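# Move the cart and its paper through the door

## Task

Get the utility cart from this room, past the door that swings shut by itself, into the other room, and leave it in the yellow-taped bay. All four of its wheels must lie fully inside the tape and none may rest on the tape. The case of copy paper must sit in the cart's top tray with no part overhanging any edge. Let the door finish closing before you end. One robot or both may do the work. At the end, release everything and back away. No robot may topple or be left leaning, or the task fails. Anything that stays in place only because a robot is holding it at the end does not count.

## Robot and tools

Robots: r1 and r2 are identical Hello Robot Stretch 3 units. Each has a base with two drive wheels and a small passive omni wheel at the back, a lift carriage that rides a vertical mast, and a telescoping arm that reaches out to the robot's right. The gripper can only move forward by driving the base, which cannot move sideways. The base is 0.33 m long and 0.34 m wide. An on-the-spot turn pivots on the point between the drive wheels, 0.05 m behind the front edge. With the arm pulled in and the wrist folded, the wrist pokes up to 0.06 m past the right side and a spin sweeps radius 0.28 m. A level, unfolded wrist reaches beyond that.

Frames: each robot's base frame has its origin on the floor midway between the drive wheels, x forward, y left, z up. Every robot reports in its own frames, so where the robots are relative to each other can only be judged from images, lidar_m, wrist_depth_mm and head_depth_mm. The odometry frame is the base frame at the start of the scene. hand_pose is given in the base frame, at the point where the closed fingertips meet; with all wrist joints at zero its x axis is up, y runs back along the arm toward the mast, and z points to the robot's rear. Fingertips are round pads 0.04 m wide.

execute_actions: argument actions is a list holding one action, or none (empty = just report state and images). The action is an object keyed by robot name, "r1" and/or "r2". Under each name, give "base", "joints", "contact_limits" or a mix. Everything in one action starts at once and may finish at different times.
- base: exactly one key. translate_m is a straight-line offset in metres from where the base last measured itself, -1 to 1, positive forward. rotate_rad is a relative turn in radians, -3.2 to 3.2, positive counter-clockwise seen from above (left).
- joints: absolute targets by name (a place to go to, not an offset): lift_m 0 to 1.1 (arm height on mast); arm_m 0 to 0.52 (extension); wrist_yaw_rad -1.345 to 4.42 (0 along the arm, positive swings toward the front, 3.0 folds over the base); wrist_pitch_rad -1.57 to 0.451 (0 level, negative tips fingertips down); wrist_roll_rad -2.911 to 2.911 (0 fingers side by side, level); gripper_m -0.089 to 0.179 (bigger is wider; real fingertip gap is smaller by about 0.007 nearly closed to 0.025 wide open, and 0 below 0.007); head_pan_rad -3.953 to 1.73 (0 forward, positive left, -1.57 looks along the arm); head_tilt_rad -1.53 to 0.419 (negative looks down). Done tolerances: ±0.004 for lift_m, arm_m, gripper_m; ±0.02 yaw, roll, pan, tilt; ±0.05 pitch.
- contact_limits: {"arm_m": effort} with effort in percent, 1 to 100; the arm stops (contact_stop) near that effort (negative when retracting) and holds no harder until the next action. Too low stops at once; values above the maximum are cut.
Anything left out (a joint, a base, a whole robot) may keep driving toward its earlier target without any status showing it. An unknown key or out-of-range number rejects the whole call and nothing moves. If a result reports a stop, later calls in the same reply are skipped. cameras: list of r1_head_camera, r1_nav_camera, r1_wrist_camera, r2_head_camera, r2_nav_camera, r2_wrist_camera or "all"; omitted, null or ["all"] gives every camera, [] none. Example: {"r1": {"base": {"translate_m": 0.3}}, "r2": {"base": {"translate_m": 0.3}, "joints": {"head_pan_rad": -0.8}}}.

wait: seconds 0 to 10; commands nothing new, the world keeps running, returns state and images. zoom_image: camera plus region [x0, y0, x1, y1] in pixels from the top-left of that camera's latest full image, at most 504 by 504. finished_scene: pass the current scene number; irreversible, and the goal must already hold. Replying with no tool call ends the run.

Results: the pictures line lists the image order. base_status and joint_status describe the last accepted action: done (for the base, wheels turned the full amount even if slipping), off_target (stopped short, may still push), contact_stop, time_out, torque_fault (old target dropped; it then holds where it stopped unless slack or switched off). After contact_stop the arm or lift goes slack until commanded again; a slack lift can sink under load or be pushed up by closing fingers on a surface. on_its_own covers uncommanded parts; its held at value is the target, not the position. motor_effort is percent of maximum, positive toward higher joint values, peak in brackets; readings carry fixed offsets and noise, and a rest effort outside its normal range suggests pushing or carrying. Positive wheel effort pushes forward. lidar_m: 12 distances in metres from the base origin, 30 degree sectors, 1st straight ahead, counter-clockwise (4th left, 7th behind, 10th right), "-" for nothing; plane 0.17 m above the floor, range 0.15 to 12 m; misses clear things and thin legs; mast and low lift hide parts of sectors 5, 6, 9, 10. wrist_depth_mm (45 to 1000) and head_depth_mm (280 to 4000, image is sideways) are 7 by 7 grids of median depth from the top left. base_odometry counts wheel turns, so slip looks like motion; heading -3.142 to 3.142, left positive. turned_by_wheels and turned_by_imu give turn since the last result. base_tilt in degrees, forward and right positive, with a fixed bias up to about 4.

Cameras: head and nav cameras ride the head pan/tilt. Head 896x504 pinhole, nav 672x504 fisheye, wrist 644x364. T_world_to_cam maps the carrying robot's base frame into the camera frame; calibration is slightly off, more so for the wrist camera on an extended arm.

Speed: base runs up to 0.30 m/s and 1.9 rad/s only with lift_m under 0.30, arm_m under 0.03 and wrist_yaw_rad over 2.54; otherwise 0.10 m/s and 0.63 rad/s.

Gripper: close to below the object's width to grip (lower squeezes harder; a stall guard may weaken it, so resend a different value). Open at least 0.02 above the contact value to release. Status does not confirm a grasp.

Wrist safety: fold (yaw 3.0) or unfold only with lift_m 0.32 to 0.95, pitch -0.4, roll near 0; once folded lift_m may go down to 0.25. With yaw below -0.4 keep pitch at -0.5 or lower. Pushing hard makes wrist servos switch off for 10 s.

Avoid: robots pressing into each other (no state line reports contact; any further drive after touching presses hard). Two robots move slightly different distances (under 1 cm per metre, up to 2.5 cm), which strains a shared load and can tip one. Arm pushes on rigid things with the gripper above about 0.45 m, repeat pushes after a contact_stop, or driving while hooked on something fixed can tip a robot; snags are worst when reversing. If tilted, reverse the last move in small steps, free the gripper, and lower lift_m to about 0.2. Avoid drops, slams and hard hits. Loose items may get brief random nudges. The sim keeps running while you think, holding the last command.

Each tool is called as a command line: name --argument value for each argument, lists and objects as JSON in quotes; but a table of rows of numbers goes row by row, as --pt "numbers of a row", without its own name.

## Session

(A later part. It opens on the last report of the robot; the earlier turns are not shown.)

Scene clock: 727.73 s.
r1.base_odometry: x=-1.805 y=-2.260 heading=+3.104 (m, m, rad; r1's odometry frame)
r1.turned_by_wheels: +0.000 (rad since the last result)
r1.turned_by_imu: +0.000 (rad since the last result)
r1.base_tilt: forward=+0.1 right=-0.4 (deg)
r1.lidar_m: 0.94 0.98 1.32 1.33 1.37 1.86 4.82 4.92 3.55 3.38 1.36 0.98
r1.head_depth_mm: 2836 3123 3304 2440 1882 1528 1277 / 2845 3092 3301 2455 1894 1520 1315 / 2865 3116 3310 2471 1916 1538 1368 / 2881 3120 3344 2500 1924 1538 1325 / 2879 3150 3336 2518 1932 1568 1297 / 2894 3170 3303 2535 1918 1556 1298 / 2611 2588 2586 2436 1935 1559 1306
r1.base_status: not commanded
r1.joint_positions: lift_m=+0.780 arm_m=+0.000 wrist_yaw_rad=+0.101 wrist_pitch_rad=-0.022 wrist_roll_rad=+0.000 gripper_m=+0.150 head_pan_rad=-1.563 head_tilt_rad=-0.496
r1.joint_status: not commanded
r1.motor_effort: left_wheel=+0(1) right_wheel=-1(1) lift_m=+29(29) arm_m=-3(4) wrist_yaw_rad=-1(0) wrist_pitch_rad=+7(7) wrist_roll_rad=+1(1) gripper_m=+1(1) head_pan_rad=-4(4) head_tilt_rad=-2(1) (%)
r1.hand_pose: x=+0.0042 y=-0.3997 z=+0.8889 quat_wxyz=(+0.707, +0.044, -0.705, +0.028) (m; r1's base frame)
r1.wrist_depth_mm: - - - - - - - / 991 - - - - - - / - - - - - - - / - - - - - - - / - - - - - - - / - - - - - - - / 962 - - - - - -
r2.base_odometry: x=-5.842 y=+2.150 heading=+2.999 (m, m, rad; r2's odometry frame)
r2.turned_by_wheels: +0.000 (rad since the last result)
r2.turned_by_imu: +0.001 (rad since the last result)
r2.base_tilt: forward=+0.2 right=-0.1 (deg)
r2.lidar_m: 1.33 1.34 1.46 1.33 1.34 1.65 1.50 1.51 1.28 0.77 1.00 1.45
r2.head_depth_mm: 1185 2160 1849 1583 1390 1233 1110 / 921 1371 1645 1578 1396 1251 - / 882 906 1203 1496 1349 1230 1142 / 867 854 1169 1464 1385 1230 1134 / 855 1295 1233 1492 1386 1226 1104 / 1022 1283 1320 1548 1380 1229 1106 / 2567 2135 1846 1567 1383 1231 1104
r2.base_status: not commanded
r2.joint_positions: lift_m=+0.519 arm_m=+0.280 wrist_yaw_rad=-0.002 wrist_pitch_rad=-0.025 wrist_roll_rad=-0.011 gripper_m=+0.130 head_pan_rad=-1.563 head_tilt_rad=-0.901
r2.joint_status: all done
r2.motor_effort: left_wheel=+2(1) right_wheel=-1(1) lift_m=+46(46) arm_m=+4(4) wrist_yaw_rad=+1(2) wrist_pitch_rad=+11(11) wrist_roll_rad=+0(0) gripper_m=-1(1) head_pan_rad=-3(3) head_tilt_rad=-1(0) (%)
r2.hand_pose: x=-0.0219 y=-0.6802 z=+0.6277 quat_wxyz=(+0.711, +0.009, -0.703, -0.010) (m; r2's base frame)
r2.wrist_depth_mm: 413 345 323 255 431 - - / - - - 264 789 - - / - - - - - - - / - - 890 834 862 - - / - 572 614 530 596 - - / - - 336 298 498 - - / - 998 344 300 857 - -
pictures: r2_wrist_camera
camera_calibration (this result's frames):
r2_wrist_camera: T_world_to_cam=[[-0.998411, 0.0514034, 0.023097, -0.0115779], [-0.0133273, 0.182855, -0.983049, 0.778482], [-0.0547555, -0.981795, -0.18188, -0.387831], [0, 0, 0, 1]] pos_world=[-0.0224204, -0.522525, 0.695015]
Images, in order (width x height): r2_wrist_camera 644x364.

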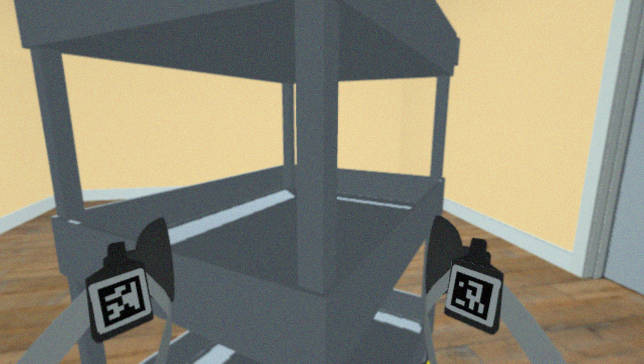

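execute_actions --actions '[{"r2":{"base":{"translate_m":-0.012},"joints":{"arm_m":0.45}}}]' --cameras '["r2_wrist_camera"]'

Scene clock: 730.33 s.
r1.base_odometry: x=-1.805 y=-2.260 heading=+3.104 (m, m, rad; r1's odometry frame)
r1.turned_by_wheels: +0.000 (rad since the last result)
r1.turned_by_imu: +0.000 (rad since the last result)
r1.base_tilt: forward=+0.1 right=-0.4 (deg)
r1.lidar_m: 0.94 0.97 1.32 1.33 1.37 1.86 4.80 4.91 3.55 3.40 1.35 0.98
r1.head_depth_mm: 2858 3111 3307 2474 1880 1534 1283 / 2851 3088 3321 2466 1885 1540 1313 / 2853 3134 3335 2497 1888 1532 1364 / 2870 3147 3335 2504 1892 1542 1320 / 2882 3153 3319 2505 1919 1576 1301 / 2855 3153 3301 2519 1926 1560 1302 / 2615 2580 2613 2427 1932 1560 1304
r1.base_status: not commanded
r1.joint_positions: lift_m=+0.780 arm_m=+0.000 wrist_yaw_rad=+0.101 wrist_pitch_rad=-0.022 wrist_roll_rad=+0.000 gripper_m=+0.150 head_pan_rad=-1.563 head_tilt_rad=-0.496
r1.joint_status: not commanded
r1.motor_effort: left_wheel=+1(1) right_wheel=-1(1) lift_m=+29(29) arm_m=-3(3) wrist_yaw_rad=-1(1) wrist_pitch_rad=+7(7) wrist_roll_rad=+1(1) gripper_m=+0(0) head_pan_rad=-4(5) head_tilt_rad=-1(1) (%)
r1.hand_pose: x=+0.0042 y=-0.3997 z=+0.8889 quat_wxyz=(+0.707, +0.044, -0.705, +0.028) (m; r1's base frame)
r1.wrist_depth_mm: - - - - - - - / - - - - - - - / - - - - - - - / - - - - - - - / - - - - - - - / 998 - - - - - - / 957 - - - - - -
r2.base_odometry: x=-5.830 y=+2.148 heading=+2.999 (m, m, rad; r2's odometry frame)
r2.turned_by_wheels: +0.000 (rad since the last result)
r2.turned_by_imu: +0.001 (rad since the last result)
r2.base_tilt: forward=+0.2 right=-0.1 (deg)
r2.lidar_m: 1.34 1.35 1.46 1.33 1.34 1.63 1.49 1.50 1.31 0.78 0.99 1.47
r2.head_depth_mm: 1217 2206 1848 1591 1382 1233 1108 / 956 1374 1725 1580 1387 1228 - / 882 934 1236 1528 1385 1232 1140 / 871 851 1170 1433 1388 1231 1133 / 856 1296 1232 1494 1390 1229 1102 / 1029 1301 1373 1550 1382 1227 1107 / 2490 2081 1830 1576 1384 1228 1105
r2.base_status: done
r2.joint_positions: lift_m=+0.519 arm_m=+0.450 wrist_yaw_rad=-0.002 wrist_pitch_rad=-0.025 wrist_roll_rad=-0.011 gripper_m=+0.130 head_pan_rad=-1.563 head_tilt_rad=-0.901
r2.joint_status: all done
r2.motor_effort: left_wheel=+2(2) right_wheel=-1(7) lift_m=+47(47) arm_m=+4(4) wrist_yaw_rad=+2(2) wrist_pitch_rad=+10(11) wrist_roll_rad=+0(0) gripper_m=+0(1) head_pan_rad=-4(4) head_tilt_rad=+0(0) (%)
r2.hand_pose: x=-0.0219 y=-0.8502 z=+0.6277 quat_wxyz=(+0.711, +0.009, -0.703, -0.010) (m; r2's base frame)
r2.wrist_depth_mm: 332 330 263 86 325 - - / - - 507 89 - - - / - - - 92 - - - / - - 723 95 - - - / 462 519 567 98 618 - - / 406 - 409 102 430 - - / 331 314 316 106 334 - -
pictures: r2_wrist_camera
camera_calibration (this result's frames):
r2_wrist_camera: T_world_to_cam=[[-0.998411, 0.0514055, 0.0230923, -0.00283517], [-0.0133272, 0.182766, -0.983066, 0.809524], [-0.0547555, -0.981812, -0.18179, -0.554801], [0, 0, 0, 1]] pos_world=[-0.0224204, -0.692518, 0.695024]
Images, in order (width x height): r2_wrist_camera 644x364.

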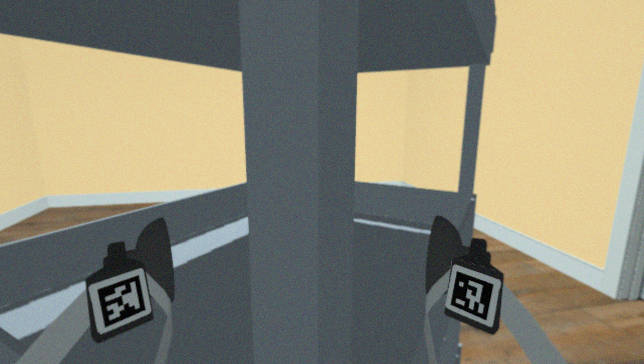

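execute_actions --actions '[{"r2":{"joints":{"gripper_m":0.0}}}]' --cameras '[]'

execute_actions --actions '[{"r2":{"joints":{"arm_m":0.08},"contact_limits":{"arm_m":24}}}]' --cameras '["r2_head_camera","r2_nav_camera"]'

Scene clock: 732.40 s.
r1.base_odometry: x=-1.805 y=-2.260 heading=+3.104 (m, m, rad; r1's odometry frame)
r1.turned_by_wheels: +0.000 (rad since the last result)
r1.turned_by_imu: +0.000 (rad since the last result)
r1.base_tilt: forward=+0.0 right=-0.5 (deg)
r1.lidar_m: 0.94 0.97 1.32 1.33 1.37 1.86 4.82 4.91 3.55 3.39 1.35 0.98
r1.head_depth_mm: 2833 3105 3314 2450 1886 1528 1279 / 2877 3096 3323 2460 1892 1525 1312 / 2864 3129 3328 2481 1888 1537 1370 / 2901 3139 3310 2488 1917 1550 1323 / 2844 3161 3316 2521 1923 1574 1302 / 2916 3159 3300 2515 1935 1552 1304 / 2626 2612 2584 2422 1926 1560 1304
r1.base_status: not commanded
r1.joint_positions: lift_m=+0.780 arm_m=+0.000 wrist_yaw_rad=+0.101 wrist_pitch_rad=-0.022 wrist_roll_rad=+0.000 gripper_m=+0.150 head_pan_rad=-1.563 head_tilt_rad=-0.496
r1.joint_status: not commanded
r1.motor_effort: left_wheel=+1(0) right_wheel=-1(1) lift_m=+29(29) arm_m=-3(3) wrist_yaw_rad=-1(0) wrist_pitch_rad=+7(7) wrist_roll_rad=+1(1) gripper_m=+0(1) head_pan_rad=-4(4) head_tilt_rad=-1(2) (%)
r1.hand_pose: x=+0.0042 y=-0.3997 z=+0.8889 quat_wxyz=(+0.707, +0.044, -0.705, +0.028) (m; r1's base frame)
r1.wrist_depth_mm: - - - - - - - / - - - - - - - / - - - - - - - / - - - - - - - / 997 - - - - - - / 988 - - - - - - / 955 - - - - - -
r2.base_odometry: x=-5.830 y=+2.148 heading=+2.999 (m, m, rad; r2's odometry frame)
r2.turned_by_wheels: +0.000 (rad since the last result)
r2.turned_by_imu: +0.000 (rad since the last result)
r2.base_tilt: forward=+0.2 right=-0.1 (deg)
r2.lidar_m: 1.34 1.35 1.46 1.33 1.34 1.63 1.49 1.50 1.31 0.77 0.99 1.47
r2.head_depth_mm: 1222 2218 1860 1583 1388 1228 1111 / 957 1368 1722 1581 1383 1232 - / 880 933 1227 1515 1381 1231 1138 / 869 855 1176 1425 1382 1228 1128 / 856 1296 1233 1493 1382 1226 1105 / 1027 1302 1367 1545 1380 1229 1107 / 2502 2095 1830 1581 1379 1225 1105
r2.base_status: not commanded
r2.joint_positions: lift_m=+0.519 arm_m=+0.450 wrist_yaw_rad=-0.003 wrist_pitch_rad=-0.025 wrist_roll_rad=-0.011 gripper_m=+0.002 head_pan_rad=-1.563 head_tilt_rad=-0.901
r2.joint_status: all done
r2.motor_effort: left_wheel=+1(2) right_wheel=+0(1) lift_m=+47(46) arm_m=+4(4) wrist_yaw_rad=+3(2) wrist_pitch_rad=+10(11) wrist_roll_rad=+0(0) gripper_m=-31(99) head_pan_rad=-3(4) head_tilt_rad=+0(0) (%)
r2.hand_pose: x=-0.0222 y=-0.8502 z=+0.6277 quat_wxyz=(+0.711, +0.008, -0.703, -0.010) (m; r2's base frame)
r2.wrist_depth_mm: 331 327 264 86 325 - - / - - 509 89 - - - / - - - 92 - - - / - - 726 95 - - - / 453 526 563 97 631 - - / 407 432 106 101 407 - - / 331 330 316 106 320 - -
pictures: none
No camera images: the call's "cameras" was empty. Leave "cameras" out to get every camera's image.

Scene clock: 736.33 s.
r1.base_odometry: x=-1.805 y=-2.260 heading=+3.104 (m, m, rad; r1's odometry frame)
r1.turned_by_wheels: +0.000 (rad since the last result)
r1.turned_by_imu: +0.000 (rad since the last result)
r1.base_tilt: forward=+0.0 right=-0.4 (deg)
r1.lidar_m: 0.94 0.97 1.32 1.33 1.37 1.86 4.83 4.92 3.54 3.40 1.36 0.98
r1.head_depth_mm: 2840 3055 3288 2470 1874 1521 1283 / 2837 3078 3314 2492 1891 1529 1315 / 2855 3090 3310 2478 1902 1535 1368 / 2885 3126 3339 2493 1913 1538 1318 / 2888 3119 3340 2515 1908 1572 1303 / 2876 3156 3328 2529 1925 1556 1294 / 2623 2583 2582 2429 1941 1556 1303
r1.base_status: not commanded
r1.joint_positions: lift_m=+0.780 arm_m=+0.000 wrist_yaw_rad=+0.101 wrist_pitch_rad=-0.022 wrist_roll_rad=+0.000 gripper_m=+0.150 head_pan_rad=-1.563 head_tilt_rad=-0.496
r1.joint_status: not commanded
r1.motor_effort: left_wheel=+1(1) right_wheel=-1(1) lift_m=+29(29) arm_m=-3(3) wrist_yaw_rad=-1(0) wrist_pitch_rad=+7(8) wrist_roll_rad=+1(1) gripper_m=+0(0) head_pan_rad=-4(4) head_tilt_rad=-1(1) (%)
r1.hand_pose: x=+0.0042 y=-0.3997 z=+0.8889 quat_wxyz=(+0.707, +0.044, -0.705, +0.028) (m; r1's base frame)
r1.wrist_depth_mm: - - - - - - - / - - - - - - - / - - - - - - - / 992 - - - - - - / - - - - - - - / 999 - - - - - - / 956 - - - - - -
r2.base_odometry: x=-5.830 y=+2.148 heading=+2.999 (m, m, rad; r2's odometry frame)
r2.turned_by_wheels: +0.000 (rad since the last result)
r2.turned_by_imu: +0.001 (rad since the last result)
r2.base_tilt: forward=+0.2 right=-0.1 (deg)
r2.lidar_m: 1.34 1.35 1.46 1.33 1.34 1.64 1.49 1.50 1.01 0.43 0.52 1.47
r2.head_depth_mm: 2701 2219 1850 1585 1386 1233 1105 / 629 804 1206 1558 1387 1246 - / 581 687 728 1024 1339 - 1142 / 559 653 709 713 912 1190 1129 / 537 624 693 982 1200 1226 1111 / 519 598 668 1004 1267 1231 1104 / 625 804 715 1003 1356 1228 1106
r2.base_status: not commanded
r2.joint_positions: lift_m=+0.519 arm_m=+0.081 wrist_yaw_rad=+0.014 wrist_pitch_rad=-0.028 wrist_roll_rad=-0.011 gripper_m=+0.004 head_pan_rad=-1.563 head_tilt_rad=-0.901
r2.joint_status: all done
r2.on_its_own: wrist_yaw_rad is at rest, and its effort (-17) is outside its rest range (-12 to +12)
r2.motor_effort: left_wheel=+4(4) right_wheel=-5(6) lift_m=+47(46) arm_m=-4(12) wrist_yaw_rad=-17(17) wrist_pitch_rad=+12(12) wrist_roll_rad=+0(0) gripper_m=-13(31) head_pan_rad=-3(4) head_tilt_rad=+0(0) (%)
r2.contact_limits: arm_m 24 (drawing in: default 14, maximum 24; extending or still: default 22, maximum 35)
r2.hand_pose: x=-0.0179 y=-0.4811 z=+0.6269 quat_wxyz=(+0.711, +0.015, -0.703, -0.005) (m; r2's base frame)
r2.wrist_depth_mm: 332 327 291 112 404 - - / - - 781 115 - - - / - - - 119 - - - / - - 812 123 - - - / 470 554 617 126 730 - - / 424 430 - 130 - - - / 329 331 317 137 742 - -
pictures: r2_head_camera (sideways: a quarter turn clockwise sets it upright), r2_nav_camera (sideways: a quarter turn counterclockwise sets it upright)
camera_calibration (this result's frames):
r2_head_camera: T_world_to_cam=[[-0.0365259, 0.814721, -0.578701, 0.772562], [0.99902, 0.044253, -0.000753848, -0.00429194], [0.0249951, -0.578162, -0.815539, 1.02499], [0, 0, 0, 1]] pos_world=[0.00688656, -0.036623, 1.283]
r2_nav_camera: T_world_to_cam=[[0.00481567, -0.783526, 0.62134, -0.761404], [-0.999964, 0.00060408, 0.00851193, 0.0464125], [-0.00704466, -0.621359, -0.783495, 0.970075], [0, 0, 0, 1]] pos_world=[0.0569113, 0.00615644, 1.23274]
Images, in order (width x height): r2_head_camera 896x504, r2_nav_camera 672x504.

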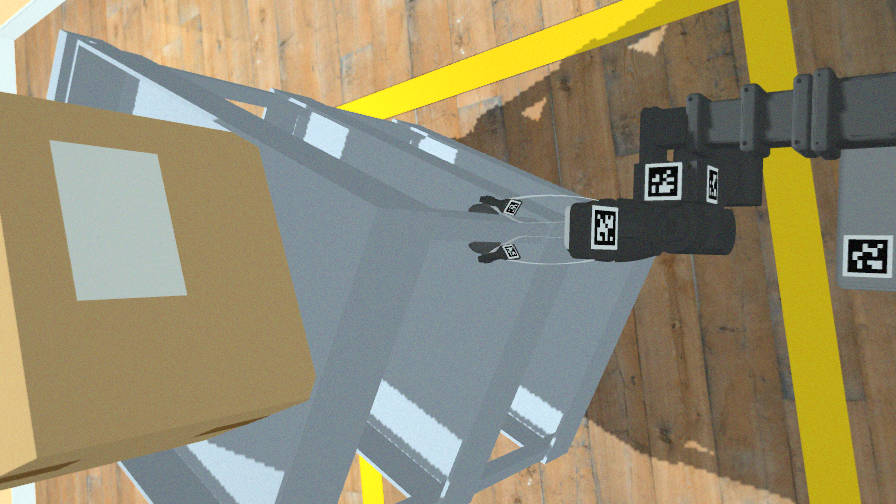

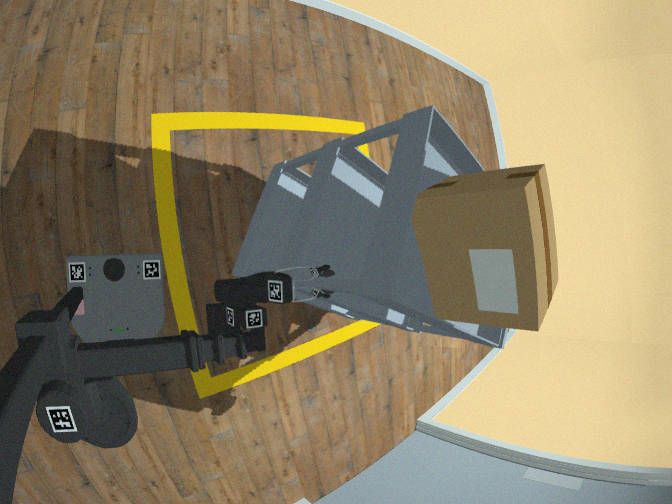

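execute_actions --actions '[{"r2":{"joints":{"gripper_m":0.15}}}]' --cameras '[]'

execute_actions --actions '[{"r2":{"joints":{"arm_m":0.0,"wrist_yaw_rad":0.0}}}]' --cameras '[]'

execute_actions --actions '[{"r2":{"base":{"rotate_rad":1.57},"joints":{"wrist_pitch_rad":-0.6,"gripper_m":0.13,"head_pan_rad":-2.9,"head_tilt_rad":-0.8}}}]' --cameras '["r2_head_camera","r2_nav_camera"]'

Scene clock: 739.20 s.
r1.base_odometry: x=-1.805 y=-2.260 heading=+3.104 (m, m, rad; r1's odometry frame)
r1.turned_by_wheels: +0.000 (rad since the last result)
r1.turned_by_imu: +0.000 (rad since the last result)
r1.base_tilt: forward=+0.1 right=-0.4 (deg)
r1.lidar_m: 0.94 0.97 1.32 1.33 1.37 1.86 4.82 4.90 3.56 3.39 1.36 0.98
r1.head_depth_mm: 2853 3095 3305 2433 1877 1534 1281 / 2889 3114 3317 2480 1896 1531 1315 / 2878 3067 3308 2477 1899 1532 1366 / 2866 3094 3324 2494 1906 1547 1319 / 2868 3138 3368 2537 1907 1571 1295 / 2900 3154 3302 2510 1923 1552 1303 / 2593 2600 2583 2421 1936 1561 1300
r1.base_status: not commanded
r1.joint_positions: lift_m=+0.780 arm_m=+0.000 wrist_yaw_rad=+0.101 wrist_pitch_rad=-0.022 wrist_roll_rad=+0.000 gripper_m=+0.150 head_pan_rad=-1.563 head_tilt_rad=-0.496
r1.joint_status: not commanded
r1.motor_effort: left_wheel=+0(1) right_wheel=-1(1) lift_m=+29(29) arm_m=-3(4) wrist_yaw_rad=-1(1) wrist_pitch_rad=+7(7) wrist_roll_rad=+1(1) gripper_m=+0(0) head_pan_rad=-4(4) head_tilt_rad=-1(1) (%)
r1.hand_pose: x=+0.0042 y=-0.3997 z=+0.8889 quat_wxyz=(+0.707, +0.044, -0.705, +0.028) (m; r1's base frame)
r1.wrist_depth_mm: - - - - - - - / - - - - - - - / 986 - - - - - - / - - - - - - - / 993 - - - - - - / - - - - - - - / 952 - - - - - -
r2.base_odometry: x=-5.830 y=+2.148 heading=+2.999 (m, m, rad; r2's odometry frame)
r2.turned_by_wheels: +0.000 (rad since the last result)
r2.turned_by_imu: +0.000 (rad since the last result)
r2.base_tilt: forward=+0.2 right=-0.1 (deg)
r2.lidar_m: 1.34 1.35 1.46 1.33 1.34 1.64 1.49 1.50 1.01 0.43 0.52 1.47
r2.head_depth_mm: 2698 2218 1857 1590 1389 1234 1114 / 640 831 1200 1551 1380 1248 - / 583 686 711 1007 1344 - 1142 / 559 653 710 725 899 1190 1132 / 537 625 693 985 1200 1232 1109 / 520 597 668 1004 1270 1228 1106 / 614 802 717 1005 1360 1226 1100
r2.base_status: not commanded
r2.joint_positions: lift_m=+0.519 arm_m=+0.080 wrist_yaw_rad=+0.003 wrist_pitch_rad=-0.026 wrist_roll_rad=-0.011 gripper_m=+0.150 head_pan_rad=-1.563 head_tilt_rad=-0.901
r2.joint_status: all done
r2.motor_effort: left_wheel=+2(4) right_wheel=-1(6) lift_m=+46(47) arm_m=-2(4) wrist_yaw_rad=-3(17) wrist_pitch_rad=+11(12) wrist_roll_rad=+0(0) gripper_m=-1(98) head_pan_rad=-3(4) head_tilt_rad=+0(0) (%)
r2.hand_pose: x=-0.0206 y=-0.4808 z=+0.6274 quat_wxyz=(+0.711, +0.011, -0.703, -0.008) (m; r2's base frame)
r2.wrist_depth_mm: 325 324 287 114 416 - - / - - 618 119 - - - / - - - 122 - - - / - - 775 127 - - - / 481 573 577 130 700 - - / 433 431 409 135 - - - / 320 333 333 141 967 - -
pictures: none
No camera images: the call's "cameras" was empty. Leave "cameras" out to get every camera's image.

Scene clock: 741.00 s.
r1.base_odometry: x=-1.805 y=-2.260 heading=+3.104 (m, m, rad; r1's odometry frame)
r1.turned_by_wheels: +0.000 (rad since the last result)
r1.turned_by_imu: +0.000 (rad since the last result)
r1.base_tilt: forward=+0.0 right=-0.4 (deg)
r1.lidar_m: 0.94 0.97 1.32 1.33 1.38 1.86 4.82 4.89 3.56 3.40 1.36 0.98
r1.head_depth_mm: 2848 3111 3307 2463 1869 1522 1280 / 2839 3131 3306 2491 1902 1529 1314 / 2877 3081 3365 2469 1898 1539 1368 / 2896 3143 3336 2498 1922 1543 1325 / 2868 3110 3314 2509 1920 1572 1294 / 2914 3171 3321 2535 1922 1555 1294 / 2601 2622 2568 2413 1926 1564 1311
r1.base_status: not commanded
r1.joint_positions: lift_m=+0.780 arm_m=+0.000 wrist_yaw_rad=+0.101 wrist_pitch_rad=-0.022 wrist_roll_rad=+0.000 gripper_m=+0.150 head_pan_rad=-1.563 head_tilt_rad=-0.496
r1.joint_status: not commanded
r1.motor_effort: left_wheel=+1(0) right_wheel=-1(1) lift_m=+29(29) arm_m=-3(4) wrist_yaw_rad=+0(1) wrist_pitch_rad=+7(8) wrist_roll_rad=+1(1) gripper_m=+1(0) head_pan_rad=-4(4) head_tilt_rad=-2(1) (%)
r1.hand_pose: x=+0.0042 y=-0.3997 z=+0.8889 quat_wxyz=(+0.707, +0.044, -0.705, +0.028) (m; r1's base frame)
r1.wrist_depth_mm: - - - - - - - / - - - - - - - / - - - - - - - / - - - - - - - / - - - - - - - / - - - - - - - / 965 - - - - - -
r2.base_odometry: x=-5.830 y=+2.148 heading=+2.999 (m, m, rad; r2's odometry frame)
r2.turned_by_wheels: +0.000 (rad since the last result)
r2.turned_by_imu: +0.000 (rad since the last result)
r2.base_tilt: forward=+0.2 right=-0.1 (deg)
r2.lidar_m: 1.34 1.35 1.46 1.33 1.34 1.63 1.49 1.50 1.01 0.43 0.52 1.47
r2.head_depth_mm: 2680 2226 1851 1586 1381 1237 1111 / 640 830 1202 1557 1383 1251 - / 581 685 711 1009 1314 1254 - / 559 654 710 726 944 1213 1123 / 537 625 693 982 1198 1228 1104 / 519 597 668 1005 1267 1229 1104 / 614 803 713 1003 1354 1227 1109
r2.base_status: not commanded
r2.joint_positions: lift_m=+0.519 arm_m=+0.001 wrist_yaw_rad=+0.002 wrist_pitch_rad=-0.025 wrist_roll_rad=-0.011 gripper_m=+0.150 head_pan_rad=-1.563 head_tilt_rad=-0.901
r2.joint_status: all done
r2.motor_effort: left_wheel=+2(2) right_wheel=-1(1) lift_m=+46(46) arm_m=-1(2) wrist_yaw_rad=-3(5) wrist_pitch_rad=+11(11) wrist_roll_rad=+0(0) gripper_m=-1(1) head_pan_rad=-4(4) head_tilt_rad=+1(0) (%)
r2.hand_pose: x=-0.0209 y=-0.4016 z=+0.6275 quat_wxyz=(+0.711, +0.010, -0.703, -0.008) (m; r2's base frame)
r2.wrist_depth_mm: 322 321 318 200 667 - - / - - 794 207 - - - / - - - 212 - - - / - - 893 220 - - - / 507 569 610 228 - - - / 319 436 436 236 - - - / 310 265 244 228 - - -
pictures: none
No camera images: the call's "cameras" was empty. Leave "cameras" out to get every camera's image.

Scene clock: 744.43 s.
r1.base_odometry: x=-1.805 y=-2.260 heading=+3.104 (m, m, rad; r1's odometry frame)
r1.turned_by_wheels: +0.000 (rad since the last result)
r1.turned_by_imu: +0.000 (rad since the last result)
r1.base_tilt: forward=+0.0 right=-0.4 (deg)
r1.lidar_m: 0.94 0.97 1.32 1.33 1.38 1.87 4.84 4.90 3.55 3.40 1.36 0.98
r1.head_depth_mm: 2815 3110 3281 2457 1889 1520 1278 / 2888 3118 3246 2469 1893 1536 1316 / 2882 3077 3339 2488 1910 1532 1363 / 2869 3122 3343 2492 1909 1547 1324 / 2874 3164 3347 2520 1910 1569 1297 / 2885 3132 3329 2539 1924 1552 1301 / 2601 2587 2612 2436 1928 1558 1304
r1.base_status: not commanded
r1.joint_positions: lift_m=+0.780 arm_m=+0.000 wrist_yaw_rad=+0.101 wrist_pitch_rad=-0.022 wrist_roll_rad=+0.000 gripper_m=+0.150 head_pan_rad=-1.563 head_tilt_rad=-0.496
r1.joint_status: not commanded
r1.motor_effort: left_wheel=+1(1) right_wheel=-1(1) lift_m=+29(29) arm_m=-3(3) wrist_yaw_rad=+0(1) wrist_pitch_rad=+7(7) wrist_roll_rad=+1(1) gripper_m=-1(0) head_pan_rad=-5(5) head_tilt_rad=+0(3) (%)
r1.hand_pose: x=+0.0042 y=-0.3997 z=+0.8889 quat_wxyz=(+0.707, +0.044, -0.705, +0.028) (m; r1's base frame)
r1.wrist_depth_mm: - - - - - - - / - - - - - - - / - - - - - - - / - - - - - - - / - - - - - - - / 992 - - - - - - / 969 - - - - - -
r2.base_odometry: x=-5.830 y=+2.148 heading=-1.714 (m, m, rad; r2's odometry frame)
r2.turned_by_wheels: +1.570 (rad since the last result)
r2.turned_by_imu: +1.571 (rad since the last result)
r2.base_tilt: forward=+0.1 right=-0.1 (deg)
r2.lidar_m: 1.33 1.34 1.62 1.49 1.50 0.90 0.43 0.53 1.46 1.34 1.36 1.45
r2.head_depth_mm: 615 602 709 981 1383 1279 - / 614 594 701 634 874 1280 - / 612 586 690 645 932 1122 - / 645 605 700 1016 970 1212 1146 / 3065 2615 802 1061 1239 1275 1145 / 3052 2608 788 1589 1435 1270 1162 / 2858 2587 2064 1708 1461 1270 1142
r2.base_status: done
r2.joint_positions: lift_m=+0.519 arm_m=+0.001 wrist_yaw_rad=+0.002 wrist_pitch_rad=-0.610 wrist_roll_rad=-0.011 gripper_m=+0.130 head_pan_rad=-2.893 head_tilt_rad=-0.804
r2.joint_status: all done
r2.motor_effort: left_wheel=-1(7) right_wheel=+2(5) lift_m=+46(46) arm_m=-1(1) wrist_yaw_rad=-3(2) wrist_pitch_rad=+5(9) wrist_roll_rad=+0(0) gripper_m=+0(84) head_pan_rad=-3(41) head_tilt_rad=+1(11) (%)
r2.hand_pose: x=-0.0211 y=-0.3423 z=+0.4915 quat_wxyz=(+0.678, +0.214, -0.670, -0.211) (m; r2's base frame)
r2.wrist_depth_mm: 935 970 - - - - - / - - - - - - - / - - - - - - - / 863 876 896 900 908 922 924 / 751 780 775 761 783 793 803 / 671 - 681 690 684 724 691 / 593 586 612 615 614 615 623
pictures: r2_head_camera (sideways: a quarter turn clockwise sets it upright), r2_nav_camera (sideways: a quarter turn counterclockwise sets it upright)
camera_calibration (this result's frames):
r2_head_camera: T_world_to_cam=[[0.724074, 0.215118, -0.655317, 0.867746], [0.281188, -0.959643, -0.00432604, 0.00473776], [-0.629801, -0.181135, -0.755341, 0.950712], [0, 0, 0, 1]] pos_world=[-0.0308852, -0.00991353, 1.28678]
r2_nav_camera: T_world_to_cam=[[-0.697469, -0.175893, 0.694693, -0.8527], [-0.237327, 0.971399, 0.00767823, 0.0428448], [-0.676175, -0.159514, -0.719266, 0.890633], [0, 0, 0, 1]] pos_world=[0.0176592, -0.0495349, 1.23264]
Images, in order (width x height): r2_head_camera 896x504, r2_nav_camera 672x504.

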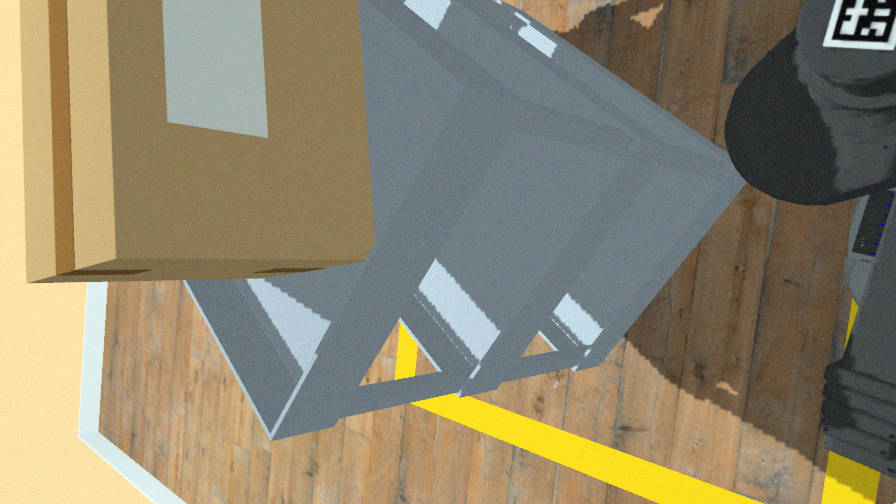

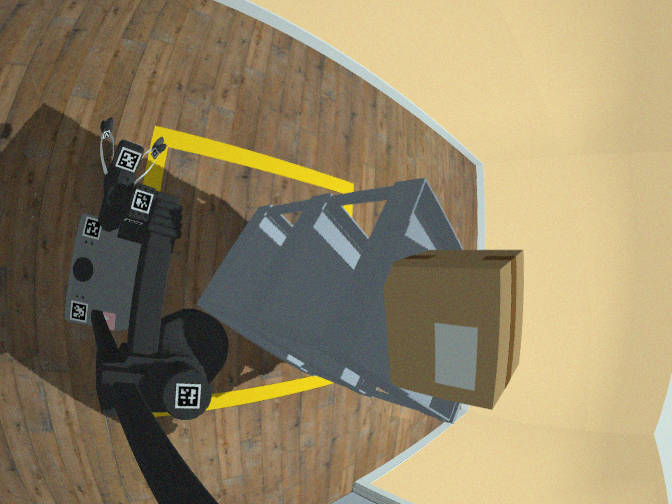

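execute_actions --actions '[{"r2":{"base":{"translate_m":0.18},"joints":{"wrist_pitch_rad":0.0,"head_pan_rad":-1.57,"head_tilt_rad":-0.9}}}]' --cameras '[]'

execute_actions --actions '[{"r2":{"base":{"rotate_rad":-1.57}}}]' --cameras '[]'

execute_actions --actions '[{"r2":{"joints":{"arm_m":0.2}}}]' --cameras '["r2_wrist_camera"]'

Scene clock: 747.63 s.
r1.base_odometry: x=-1.805 y=-2.260 heading=+3.104 (m, m, rad; r1's odometry frame)
r1.turned_by_wheels: +0.000 (rad since the last result)
r1.turned_by_imu: +0.000 (rad since the last result)
r1.base_tilt: forward=+0.1 right=-0.4 (deg)
r1.lidar_m: 0.94 0.98 1.32 1.33 1.37 1.86 4.83 4.91 3.53 3.40 1.36 0.98
r1.head_depth_mm: 2854 3090 3297 2458 1878 1525 1282 / 2869 3089 3291 2468 1879 1522 1311 / 2861 3093 3303 2485 1897 1534 1365 / 2872 3147 3340 2504 1904 1548 1322 / 2880 3099 3368 2515 1923 1570 1299 / 2886 3145 3336 2533 1928 1555 1295 / 2614 2622 2580 2423 1939 1553 1306
r1.base_status: not commanded
r1.joint_positions: lift_m=+0.780 arm_m=+0.000 wrist_yaw_rad=+0.101 wrist_pitch_rad=-0.022 wrist_roll_rad=+0.000 gripper_m=+0.150 head_pan_rad=-1.563 head_tilt_rad=-0.496
r1.joint_status: not commanded
r1.motor_effort: left_wheel=+1(1) right_wheel=-1(1) lift_m=+29(29) arm_m=-3(3) wrist_yaw_rad=-1(1) wrist_pitch_rad=+7(7) wrist_roll_rad=+1(1) gripper_m=+0(0) head_pan_rad=-4(4) head_tilt_rad=-1(2) (%)
r1.hand_pose: x=+0.0042 y=-0.3997 z=+0.8889 quat_wxyz=(+0.707, +0.044, -0.705, +0.028) (m; r1's base frame)
r1.wrist_depth_mm: - - - - - - - / - - - - - - - / - - - - - - - / - - - - - - - / 998 - - - - - - / 991 - - - - - - / 961 - - - - - -
r2.base_odometry: x=-5.856 y=+1.970 heading=-1.714 (m, m, rad; r2's odometry frame)
r2.turned_by_wheels: +0.000 (rad since the last result)
r2.turned_by_imu: +0.001 (rad since the last result)
r2.base_tilt: forward=+0.2 right=-0.1 (deg)
r2.lidar_m: 1.15 1.16 1.44 1.51 1.53 2.00 0.61 0.74 1.43 1.32 1.33 1.25
r2.head_depth_mm: 1239 1454 1744 1605 1394 1242 1114 / 1219 1429 1731 1600 1394 1241 - / 1207 1406 1689 1600 1392 1243 - / 1191 1382 1668 1593 1394 1234 - / 1175 1369 1631 1595 1387 1235 1109 / 1164 1349 1607 1591 1389 1231 1107 / 1144 1327 1570 1592 1390 1229 1108
r2.base_status: done
r2.joint_positions: lift_m=+0.519 arm_m=+0.001 wrist_yaw_rad=+0.002 wrist_pitch_rad=-0.026 wrist_roll_rad=-0.011 gripper_m=+0.130 head_pan_rad=-1.577 head_tilt_rad=-0.889
r2.joint_status: all done
r2.motor_effort: left_wheel=-1(6) right_wheel=+1(6) lift_m=+46(47) arm_m=-2(1) wrist_yaw_rad=-3(3) wrist_pitch_rad=+11(11) wrist_roll_rad=+0(0) gripper_m=-1(0) head_pan_rad=+2(42) head_tilt_rad=-5(14) (%)
r2.hand_pose: x=-0.0209 y=-0.4016 z=+0.6274 quat_wxyz=(+0.711, +0.010, -0.703, -0.009) (m; r2's base frame)
r2.wrist_depth_mm: 885 933 981 - - - - / 919 973 - - - - - / 934 - - - - - - / 953 - - - - - - / 990 - - - - - - / - - - - - - - / - - - - - - -
pictures: none
No camera images: the call's "cameras" was empty. Leave "cameras" out to get every camera's image.

Scene clock: 751.07 s.
r1.base_odometry: x=-1.805 y=-2.260 heading=+3.104 (m, m, rad; r1's odometry frame)
r1.turned_by_wheels: +0.000 (rad since the last result)
r1.turned_by_imu: +0.000 (rad since the last result)
r1.base_tilt: forward=+0.1 right=-0.5 (deg)
r1.lidar_m: 0.94 0.97 1.32 1.33 1.37 1.87 4.83 4.91 3.53 3.39 1.36 0.98
r1.head_depth_mm: 2861 3066 3309 2449 1875 1531 1286 / 2855 3123 3295 2468 1891 1532 1313 / 2882 3091 3295 2478 1905 1528 1370 / 2858 3135 3365 2495 1904 1549 1323 / 2874 3149 3314 2498 1926 1574 1302 / 2878 3123 3282 2536 1931 1564 1301 / 2606 2615 2595 2415 1929 1561 1307
r1.base_status: not commanded
r1.joint_positions: lift_m=+0.780 arm_m=+0.000 wrist_yaw_rad=+0.101 wrist_pitch_rad=-0.022 wrist_roll_rad=+0.000 gripper_m=+0.150 head_pan_rad=-1.563 head_tilt_rad=-0.496
r1.joint_status: not commanded
r1.motor_effort: left_wheel=+1(1) right_wheel=-1(1) lift_m=+29(29) arm_m=-3(3) wrist_yaw_rad=-1(0) wrist_pitch_rad=+7(7) wrist_roll_rad=+1(1) gripper_m=-1(1) head_pan_rad=-4(4) head_tilt_rad=-1(1) (%)
r1.hand_pose: x=+0.0042 y=-0.3997 z=+0.8889 quat_wxyz=(+0.707, +0.044, -0.705, +0.028) (m; r1's base frame)
r1.wrist_depth_mm: - - - - - - - / - - - - - - - / - - - - - - - / - - - - - - - / 993 - - - - - - / - - - - - - - / 957 - - - - - -
r2.base_odometry: x=-5.856 y=+1.970 heading=+2.999 (m, m, rad; r2's odometry frame)
r2.turned_by_wheels: -1.570 (rad since the last result)
r2.turned_by_imu: -1.570 (rad since the last result)
r2.base_tilt: forward=+0.1 right=-0.1 (deg)
r2.lidar_m: 1.31 1.32 1.26 1.15 1.16 1.43 1.51 1.53 1.97 0.62 0.73 1.45
r2.head_depth_mm: 2781 2271 1872 1605 1396 1240 1115 / 1054 2149 1837 1594 1399 1234 - / 759 841 1191 1503 1391 1250 - / 730 823 783 1057 1319 1232 - / 699 777 1134 1082 1344 1234 1111 / 681 767 1158 1336 1389 1232 1108 / 2638 868 1126 1523 1388 1236 1105
r2.base_status: done
r2.joint_positions: lift_m=+0.519 arm_m=+0.001 wrist_yaw_rad=+0.002 wrist_pitch_rad=-0.026 wrist_roll_rad=-0.011 gripper_m=+0.130 head_pan_rad=-1.577 head_tilt_rad=-0.889
r2.joint_status: not commanded
r2.motor_effort: left_wheel=+2(6) right_wheel=-1(6) lift_m=+47(47) arm_m=-2(2) wrist_yaw_rad=-3(4) wrist_pitch_rad=+11(11) wrist_roll_rad=+0(0) gripper_m=+0(1) head_pan_rad=+3(3) head_tilt_rad=-5(6) (%)
r2.hand_pose: x=-0.0209 y=-0.4016 z=+0.6274 quat_wxyz=(+0.711, +0.010, -0.703, -0.009) (m; r2's base frame)
r2.wrist_depth_mm: 468 414 374 388 - - - / - - 790 497 - - - / - - - - - - - / - - 956 948 - - - / - 504 451 504 - - - / - - 449 453 - - - / - 769 830 794 - - -
pictures: none
No camera images: the call's "cameras" was empty. Leave "cameras" out to get every camera's image.

Scene clock: 753.77 s.
r1.base_odometry: x=-1.805 y=-2.260 heading=+3.104 (m, m, rad; r1's odometry frame)
r1.turned_by_wheels: +0.000 (rad since the last result)
r1.turned_by_imu: +0.000 (rad since the last result)
r1.base_tilt: forward=+0.0 right=-0.4 (deg)
r1.lidar_m: 0.94 0.97 1.32 1.33 1.37 1.87 4.80 4.92 3.55 3.39 1.36 0.98
r1.head_depth_mm: 2813 3085 3323 2468 1881 1527 1282 / 2836 3072 3356 2476 1898 1531 1309 / 2841 3136 3339 2490 1896 1533 1370 / 2897 3134 3330 2494 1913 1541 1326 / 2871 3136 3325 2514 1908 1570 1300 / 2909 3127 3308 2539 1923 1552 1304 / 2611 2616 2589 2418 1931 1554 1302
r1.base_status: not commanded
r1.joint_positions: lift_m=+0.780 arm_m=+0.000 wrist_yaw_rad=+0.101 wrist_pitch_rad=-0.022 wrist_roll_rad=+0.000 gripper_m=+0.150 head_pan_rad=-1.563 head_tilt_rad=-0.496
r1.joint_status: not commanded
r1.motor_effort: left_wheel=+0(0) right_wheel=-1(1) lift_m=+29(29) arm_m=-3(3) wrist_yaw_rad=-1(1) wrist_pitch_rad=+7(7) wrist_roll_rad=+1(1) gripper_m=+0(0) head_pan_rad=-4(4) head_tilt_rad=-2(1) (%)
r1.hand_pose: x=+0.0042 y=-0.3997 z=+0.8889 quat_wxyz=(+0.707, +0.044, -0.705, +0.028) (m; r1's base frame)
r1.wrist_depth_mm: - - - - - - - / - - - - - - - / 999 - - - - - - / 995 - - - - - - / - - - - - - - / 997 - - - - - - / 956 - - - - - -
r2.base_odometry: x=-5.856 y=+1.970 heading=+2.999 (m, m, rad; r2's odometry frame)
r2.turned_by_wheels: +0.000 (rad since the last result)
r2.turned_by_imu: +0.001 (rad since the last result)
r2.base_tilt: forward=+0.2 right=-0.1 (deg)
r2.lidar_m: 1.32 1.32 1.26 1.15 1.16 1.43 1.51 1.52 1.96 0.61 0.73 1.44
r2.head_depth_mm: 2776 2270 1862 1605 1392 1238 1112 / 1052 2128 1831 1604 1414 1255 - / 760 840 1192 1507 - 1238 1126 / 728 822 783 1040 1319 1235 1134 / 700 778 1133 1206 1347 1234 1106 / 680 766 1158 1333 1395 1232 1108 / 2648 869 1135 1532 1385 1230 1111
r2.base_status: not commanded
r2.joint_positions: lift_m=+0.519 arm_m=+0.200 wrist_yaw_rad=+0.002 wrist_pitch_rad=-0.025 wrist_roll_rad=-0.011 gripper_m=+0.130 head_pan_rad=-1.577 head_tilt_rad=-0.889
r2.joint_status: all done
r2.motor_effort: left_wheel=+2(2) right_wheel=-1(1) lift_m=+47(47) arm_m=+4(3) wrist_yaw_rad=-3(2) wrist_pitch_rad=+11(11) wrist_roll_rad=+0(0) gripper_m=-1(0) head_pan_rad=+3(3) head_tilt_rad=-6(6) (%)
r2.hand_pose: x=-0.0210 y=-0.6002 z=+0.6276 quat_wxyz=(+0.711, +0.010, -0.703, -0.008) (m; r2's base frame)
r2.wrist_depth_mm: 328 322 322 259 649 - - / - - 788 501 - - - / - - - - - - - / - - 882 799 - - - / 501 572 617 535 759 - - / 432 - 433 295 - - - / 281 249 230 228 959 - -
pictures: r2_wrist_camera
camera_calibration (this result's frames):
r2_wrist_camera: T_world_to_cam=[[-0.998581, 0.0479738, 0.0231046, -0.0168808], [-0.013955, 0.182958, -0.983022, 0.763857], [-0.0513864, -0.98195, -0.182029, -0.309169], [0, 0, 0, 1]] pos_world=[-0.0220844, -0.442532, 0.695]
Images, in order (width x height): r2_wrist_camera 644x364.

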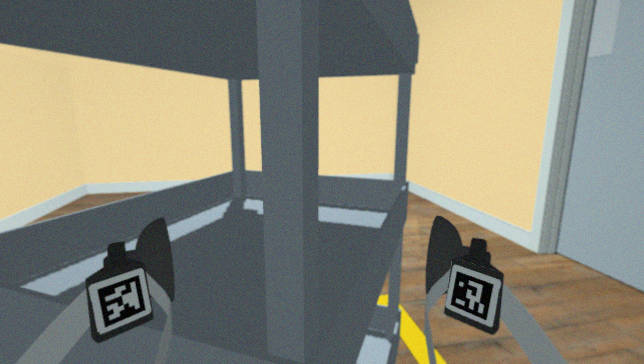

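execute_actions --actions '[{"r2":{"joints":{"arm_m":0.30}}}]' --cameras '[]'

execute_actions --actions '[{"r2":{"joints":{"gripper_m":0.0}}}]' --cameras '[]'

execute_actions --actions '[{"r2":{"joints":{"arm_m":0.11},"contact_limits":{"arm_m":24}}}]' --cameras '["r2_head_camera","r2_nav_camera","r2_wrist_camera"]'

Scene clock: 755.97 s.
r1.base_odometry: x=-1.805 y=-2.260 heading=+3.104 (m, m, rad; r1's odometry frame)
r1.turned_by_wheels: +0.000 (rad since the last result)
r1.turned_by_imu: +0.000 (rad since the last result)
r1.base_tilt: forward=+0.0 right=-0.4 (deg)
r1.lidar_m: 0.94 0.97 1.32 1.33 1.37 1.86 4.82 4.93 3.54 3.40 1.35 0.98
r1.head_depth_mm: 2866 3104 3312 2428 1877 1525 1282 / 2855 3087 3296 2443 1894 1525 1318 / 2873 3115 3315 2507 1896 1538 1367 / 2859 3108 3320 2515 1907 1543 1317 / 2893 3127 3367 2517 1910 1575 1299 / 2910 3135 3296 2536 1928 1550 1305 / 2614 2612 2593 2438 1933 1549 1302
r1.base_status: not commanded
r1.joint_positions: lift_m=+0.780 arm_m=+0.000 wrist_yaw_rad=+0.101 wrist_pitch_rad=-0.022 wrist_roll_rad=+0.000 gripper_m=+0.150 head_pan_rad=-1.563 head_tilt_rad=-0.496
r1.joint_status: not commanded
r1.motor_effort: left_wheel=+0(1) right_wheel=-1(1) lift_m=+29(29) arm_m=-3(4) wrist_yaw_rad=+0(0) wrist_pitch_rad=+8(7) wrist_roll_rad=+1(1) gripper_m=+0(1) head_pan_rad=-5(4) head_tilt_rad=-2(3) (%)
r1.hand_pose: x=+0.0042 y=-0.3997 z=+0.8889 quat_wxyz=(+0.707, +0.044, -0.705, +0.028) (m; r1's base frame)
r1.wrist_depth_mm: - - - - - - - / - - - - - - - / 999 - - - - - - / - - - - - - - / 990 - - - - - - / 998 - - - - - - / 960 - - - - - -
r2.base_odometry: x=-5.856 y=+1.970 heading=+2.999 (m, m, rad; r2's odometry frame)
r2.turned_by_wheels: +0.000 (rad since the last result)
r2.turned_by_imu: +0.000 (rad since the last result)
r2.base_tilt: forward=+0.1 right=-0.1 (deg)
r2.lidar_m: 1.32 1.33 1.26 1.15 1.15 1.42 1.51 1.53 1.97 0.62 0.73 1.45
r2.head_depth_mm: 2759 2285 1882 1603 1393 1240 1115 / 1051 2138 1834 1598 1404 1253 - / 761 842 1224 1470 1370 1236 1122 / 728 823 781 1057 1332 1234 1133 / 702 778 1137 1086 1339 1235 1109 / 680 767 1160 1336 1388 1234 1107 / 2636 869 1131 1531 1386 1231 1110
r2.base_status: not commanded
r2.joint_positions: lift_m=+0.519 arm_m=+0.300 wrist_yaw_rad=+0.002 wrist_pitch_rad=-0.025 wrist_roll_rad=-0.011 gripper_m=+0.130 head_pan_rad=-1.577 head_tilt_rad=-0.889
r2.joint_status: all done
r2.motor_effort: left_wheel=+2(2) right_wheel=-1(1) lift_m=+47(47) arm_m=+3(3) wrist_yaw_rad=-3(2) wrist_pitch_rad=+11(11) wrist_roll_rad=+0(0) gripper_m=-1(1) head_pan_rad=+3(2) head_tilt_rad=-5(5) (%)
r2.hand_pose: x=-0.0210 y=-0.7002 z=+0.6276 quat_wxyz=(+0.711, +0.010, -0.703, -0.008) (m; r2's base frame)
r2.wrist_depth_mm: 329 327 78 85 364 - - / - - 80 88 - - - / - - 83 90 - - - / - - 86 93 - - - / 488 542 89 97 661 - - / 424 - 93 100 433 - - / 333 317 96 104 719 - -
pictures: none
No camera images: the call's "cameras" was empty. Leave "cameras" out to get every camera's image.

Scene clock: 757.77 s.
r1.base_odometry: x=-1.805 y=-2.260 heading=+3.104 (m, m, rad; r1's odometry frame)
r1.turned_by_wheels: +0.000 (rad since the last result)
r1.turned_by_imu: +0.000 (rad since the last result)
r1.base_tilt: forward=+0.1 right=-0.4 (deg)
r1.lidar_m: 0.94 0.98 1.32 1.33 1.38 1.87 4.82 4.89 3.53 3.39 1.35 0.98
r1.head_depth_mm: 2840 3104 3342 2445 1879 1523 1282 / 2827 3132 3331 2488 1883 1527 1315 / 2874 3121 3322 2484 1898 1539 1377 / 2875 3137 3320 2511 1887 1539 1320 / 2875 3128 3324 2511 1912 1578 1297 / 2905 3139 3319 2528 1924 1551 1303 / 2596 2585 2575 2422 1935 1560 1302
r1.base_status: not commanded
r1.joint_positions: lift_m=+0.780 arm_m=+0.000 wrist_yaw_rad=+0.101 wrist_pitch_rad=-0.022 wrist_roll_rad=+0.000 gripper_m=+0.150 head_pan_rad=-1.563 head_tilt_rad=-0.496
r1.joint_status: not commanded
r1.motor_effort: left_wheel=+1(0) right_wheel=-1(1) lift_m=+29(29) arm_m=-3(3) wrist_yaw_rad=+0(0) wrist_pitch_rad=+7(7) wrist_roll_rad=+1(1) gripper_m=-1(1) head_pan_rad=-4(4) head_tilt_rad=-1(1) (%)
r1.hand_pose: x=+0.0042 y=-0.3997 z=+0.8889 quat_wxyz=(+0.707, +0.044, -0.705, +0.028) (m; r1's base frame)
r1.wrist_depth_mm: 989 - - - - - - / - - - - - - - / 989 - - - - - - / - - - - - - - / - - - - - - - / 989 - - - - - - / 955 - - - - - -
r2.base_odometry: x=-5.856 y=+1.970 heading=+3.000 (m, m, rad; r2's odometry frame)
r2.turned_by_wheels: +0.000 (rad since the last result)
r2.turned_by_imu: +0.001 (rad since the last result)
r2.base_tilt: forward=+0.2 right=-0.1 (deg)
r2.lidar_m: 1.32 1.33 1.26 1.15 1.15 1.43 1.51 1.53 1.97 0.62 0.73 1.44
r2.head_depth_mm: 2767 2248 1871 1601 1391 1239 1114 / 1048 2127 1825 1594 1411 1259 - / 760 836 1213 1467 1364 1233 1124 / 726 824 762 1076 1326 1234 1135 / 698 779 1136 1085 1343 1235 1108 / 682 768 1160 1336 1386 1231 1108 / 2629 868 1130 1526 1391 1232 1104
r2.base_status: not commanded
r2.joint_positions: lift_m=+0.519 arm_m=+0.300 wrist_yaw_rad=+0.017 wrist_pitch_rad=-0.025 wrist_roll_rad=-0.011 gripper_m=+0.002 head_pan_rad=-1.577 head_tilt_rad=-0.889
r2.joint_status: all done
r2.on_its_own: wrist_yaw_rad is at rest, and its effort (-20) is outside its rest range (-12 to +12)
r2.motor_effort: left_wheel=+8(8) right_wheel=-14(14) lift_m=+47(47) arm_m=+3(3) wrist_yaw_rad=-20(22) wrist_pitch_rad=+10(10) wrist_roll_rad=+0(0) gripper_m=-32(99) head_pan_rad=+3(2) head_tilt_rad=-5(5) (%)
r2.hand_pose: x=-0.0172 y=-0.7002 z=+0.6276 quat_wxyz=(+0.711, +0.015, -0.703, -0.003) (m; r2's base frame)
r2.wrist_depth_mm: 329 324 80 76 364 - - / - - 83 78 - - - / - - 756 81 - - - / - - 708 83 - - - / 471 535 91 86 683 - - / 411 434 93 88 - - - / 331 331 303 92 358 - -
pictures: none
No camera images: the call's "cameras" was empty. Leave "cameras" out to get every camera's image.

Scene clock: 760.40 s.
r1.base_odometry: x=-1.805 y=-2.260 heading=+3.104 (m, m, rad; r1's odometry frame)
r1.turned_by_wheels: +0.000 (rad since the last result)
r1.turned_by_imu: +0.000 (rad since the last result)
r1.base_tilt: forward=+0.1 right=-0.4 (deg)
r1.lidar_m: 0.94 0.97 1.32 1.32 1.37 1.87 4.82 4.92 3.54 3.39 1.36 0.98
r1.head_depth_mm: 2828 3093 3302 2459 1877 1523 1279 / 2855 3085 3320 2451 1888 1527 1307 / 2868 3106 3306 2482 1905 1528 1368 / 2849 3107 3325 2505 1915 1544 1326 / 2874 3111 3351 2523 1913 1568 1289 / 2885 3123 3294 2511 1931 1559 1299 / 2605 2604 2576 2411 1926 1556 1303
r1.base_status: not commanded
r1.joint_positions: lift_m=+0.780 arm_m=+0.000 wrist_yaw_rad=+0.101 wrist_pitch_rad=-0.022 wrist_roll_rad=+0.000 gripper_m=+0.150 head_pan_rad=-1.563 head_tilt_rad=-0.496
r1.joint_status: not commanded
r1.motor_effort: left_wheel=+0(0) right_wheel=-1(1) lift_m=+30(29) arm_m=-3(3) wrist_yaw_rad=-1(0) wrist_pitch_rad=+7(7) wrist_roll_rad=+1(1) gripper_m=+0(1) head_pan_rad=-5(5) head_tilt_rad=-1(1) (%)
r1.hand_pose: x=+0.0042 y=-0.3997 z=+0.8889 quat_wxyz=(+0.707, +0.044, -0.705, +0.028) (m; r1's base frame)
r1.wrist_depth_mm: - - - - - - - / - - - - - - - / - - - - - - - / 999 - - - - - - / - - - - - - - / - - - - - - - / 947 - - - - - -
r2.base_odometry: x=-5.856 y=+1.970 heading=+2.999 (m, m, rad; r2's odometry frame)
r2.turned_by_wheels: +0.000 (rad since the last result)
r2.turned_by_imu: +0.004 (rad since the last result)
r2.base_tilt: forward=+0.2 right=+0.0 (deg)
r2.lidar_m: 1.32 1.33 1.26 1.15 1.15 1.43 1.51 1.52 1.97 0.46 0.55 1.44
r2.head_depth_mm: 2785 2263 1868 1604 1391 1233 1111 / 959 926 1741 1596 1387 1242 - / 614 718 756 1095 1396 - 1142 / 588 687 721 758 935 1213 1134 / 565 653 705 1008 1230 1233 1110 / 543 624 689 1010 1299 1231 1107 / 590 818 728 1035 1340 1231 1105
r2.base_status: not commanded
r2.joint_positions: lift_m=+0.519 arm_m=+0.111 wrist_yaw_rad=+0.022 wrist_pitch_rad=-0.023 wrist_roll_rad=-0.011 gripper_m=+0.004 head_pan_rad=-1.577 head_tilt_rad=-0.890
r2.joint_status: all done
r2.on_its_own: wrist_yaw_rad is at rest, and its effort (-26) is outside its rest range (-12 to +12)
r2.motor_effort: left_wheel=+7(10) right_wheel=-11(17) lift_m=+47(47) arm_m=-4(15) wrist_yaw_rad=-26(26) wrist_pitch_rad=+10(11) wrist_roll_rad=+0(0) gripper_m=-15(32) head_pan_rad=+3(3) head_tilt_rad=-5(6) (%)
r2.contact_limits: arm_m 24 (drawing in: default 14, maximum 24; extending or still: default 22, maximum 35)
r2.hand_pose: x=-0.0158 y=-0.5112 z=+0.6281 quat_wxyz=(+0.711, +0.016, -0.703, -0.001) (m; r2's base frame)
r2.wrist_depth_mm: 321 318 285 112 408 - - / - - 607 115 - - - / - - - 119 - - - / - - 816 123 - - - / 486 548 624 126 729 - - / 423 436 - 129 - - - / 333 333 326 136 760 - -
pictures: r2_head_camera (sideways: a quarter turn clockwise sets it upright), r2_nav_camera (sideways: a quarter turn counterclockwise sets it upright), r2_wrist_camera
camera_calibration (this result's frames):
r2_head_camera: T_world_to_cam=[[-0.0255323, 0.808669, -0.587709, 0.78423], [0.999528, 0.0307144, -0.00116124, -0.00376464], [0.0171121, -0.587461, -0.809072, 1.01663], [0, 0, 0, 1]] pos_world=[0.00638947, -0.0368376, 1.28342]
r2_nav_camera: T_world_to_cam=[[-0.00574992, -0.776577, 0.629997, -0.772618], [-0.999863, 0.0142347, 0.00842102, 0.0465301], [-0.0155074, -0.629862, -0.776552, 0.9611], [0, 0, 0, 1]] pos_world=[0.0569854, 0.0047005, 1.2327]
r2_wrist_camera: T_world_to_cam=[[-0.99935, 0.0277627, 0.0229882, -0.026258], [-0.0176013, 0.180687, -0.983383, 0.747146], [-0.031455, -0.983149, -0.180081, -0.222902], [0, 0, 0, 1]] pos_world=[-0.0201015, -0.353416, 0.695194]
Images, in order (width x height): r2_head_camera 896x504, r2_nav_camera 672x504, r2_wrist_camera 644x364.

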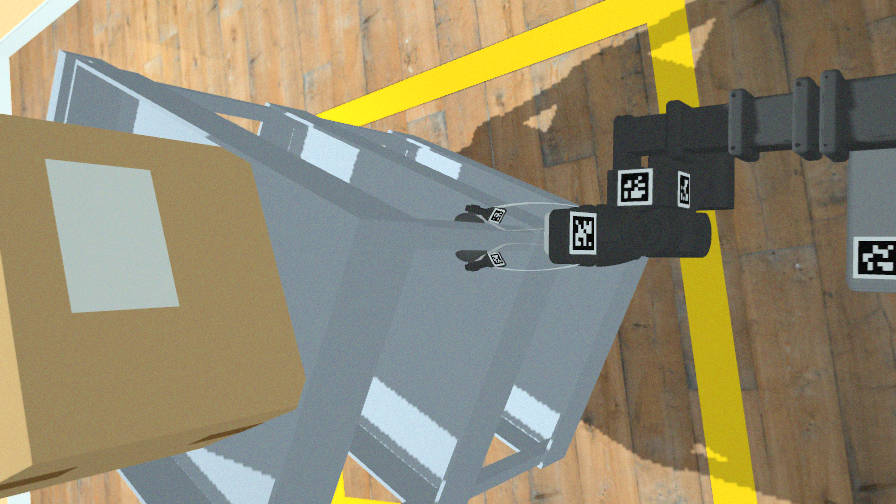

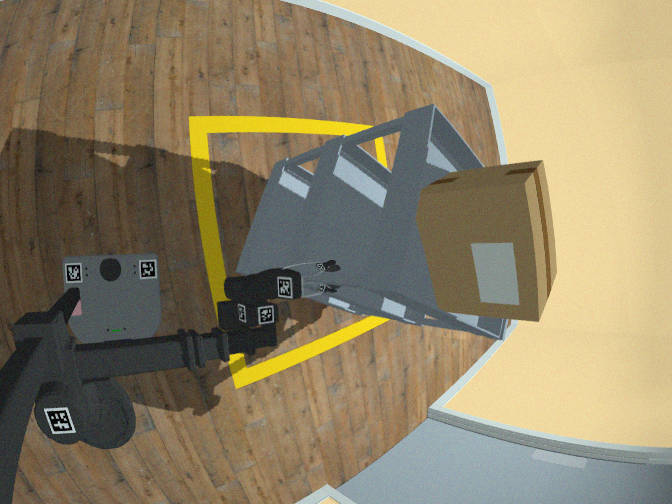

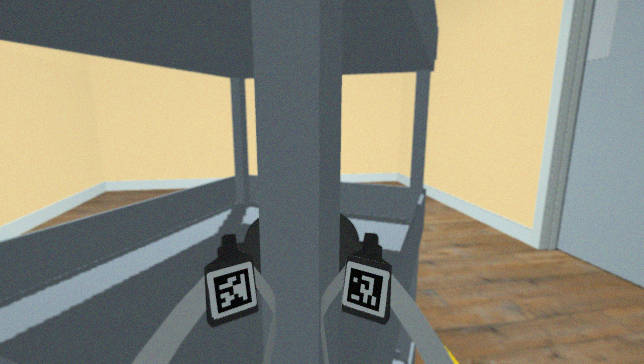

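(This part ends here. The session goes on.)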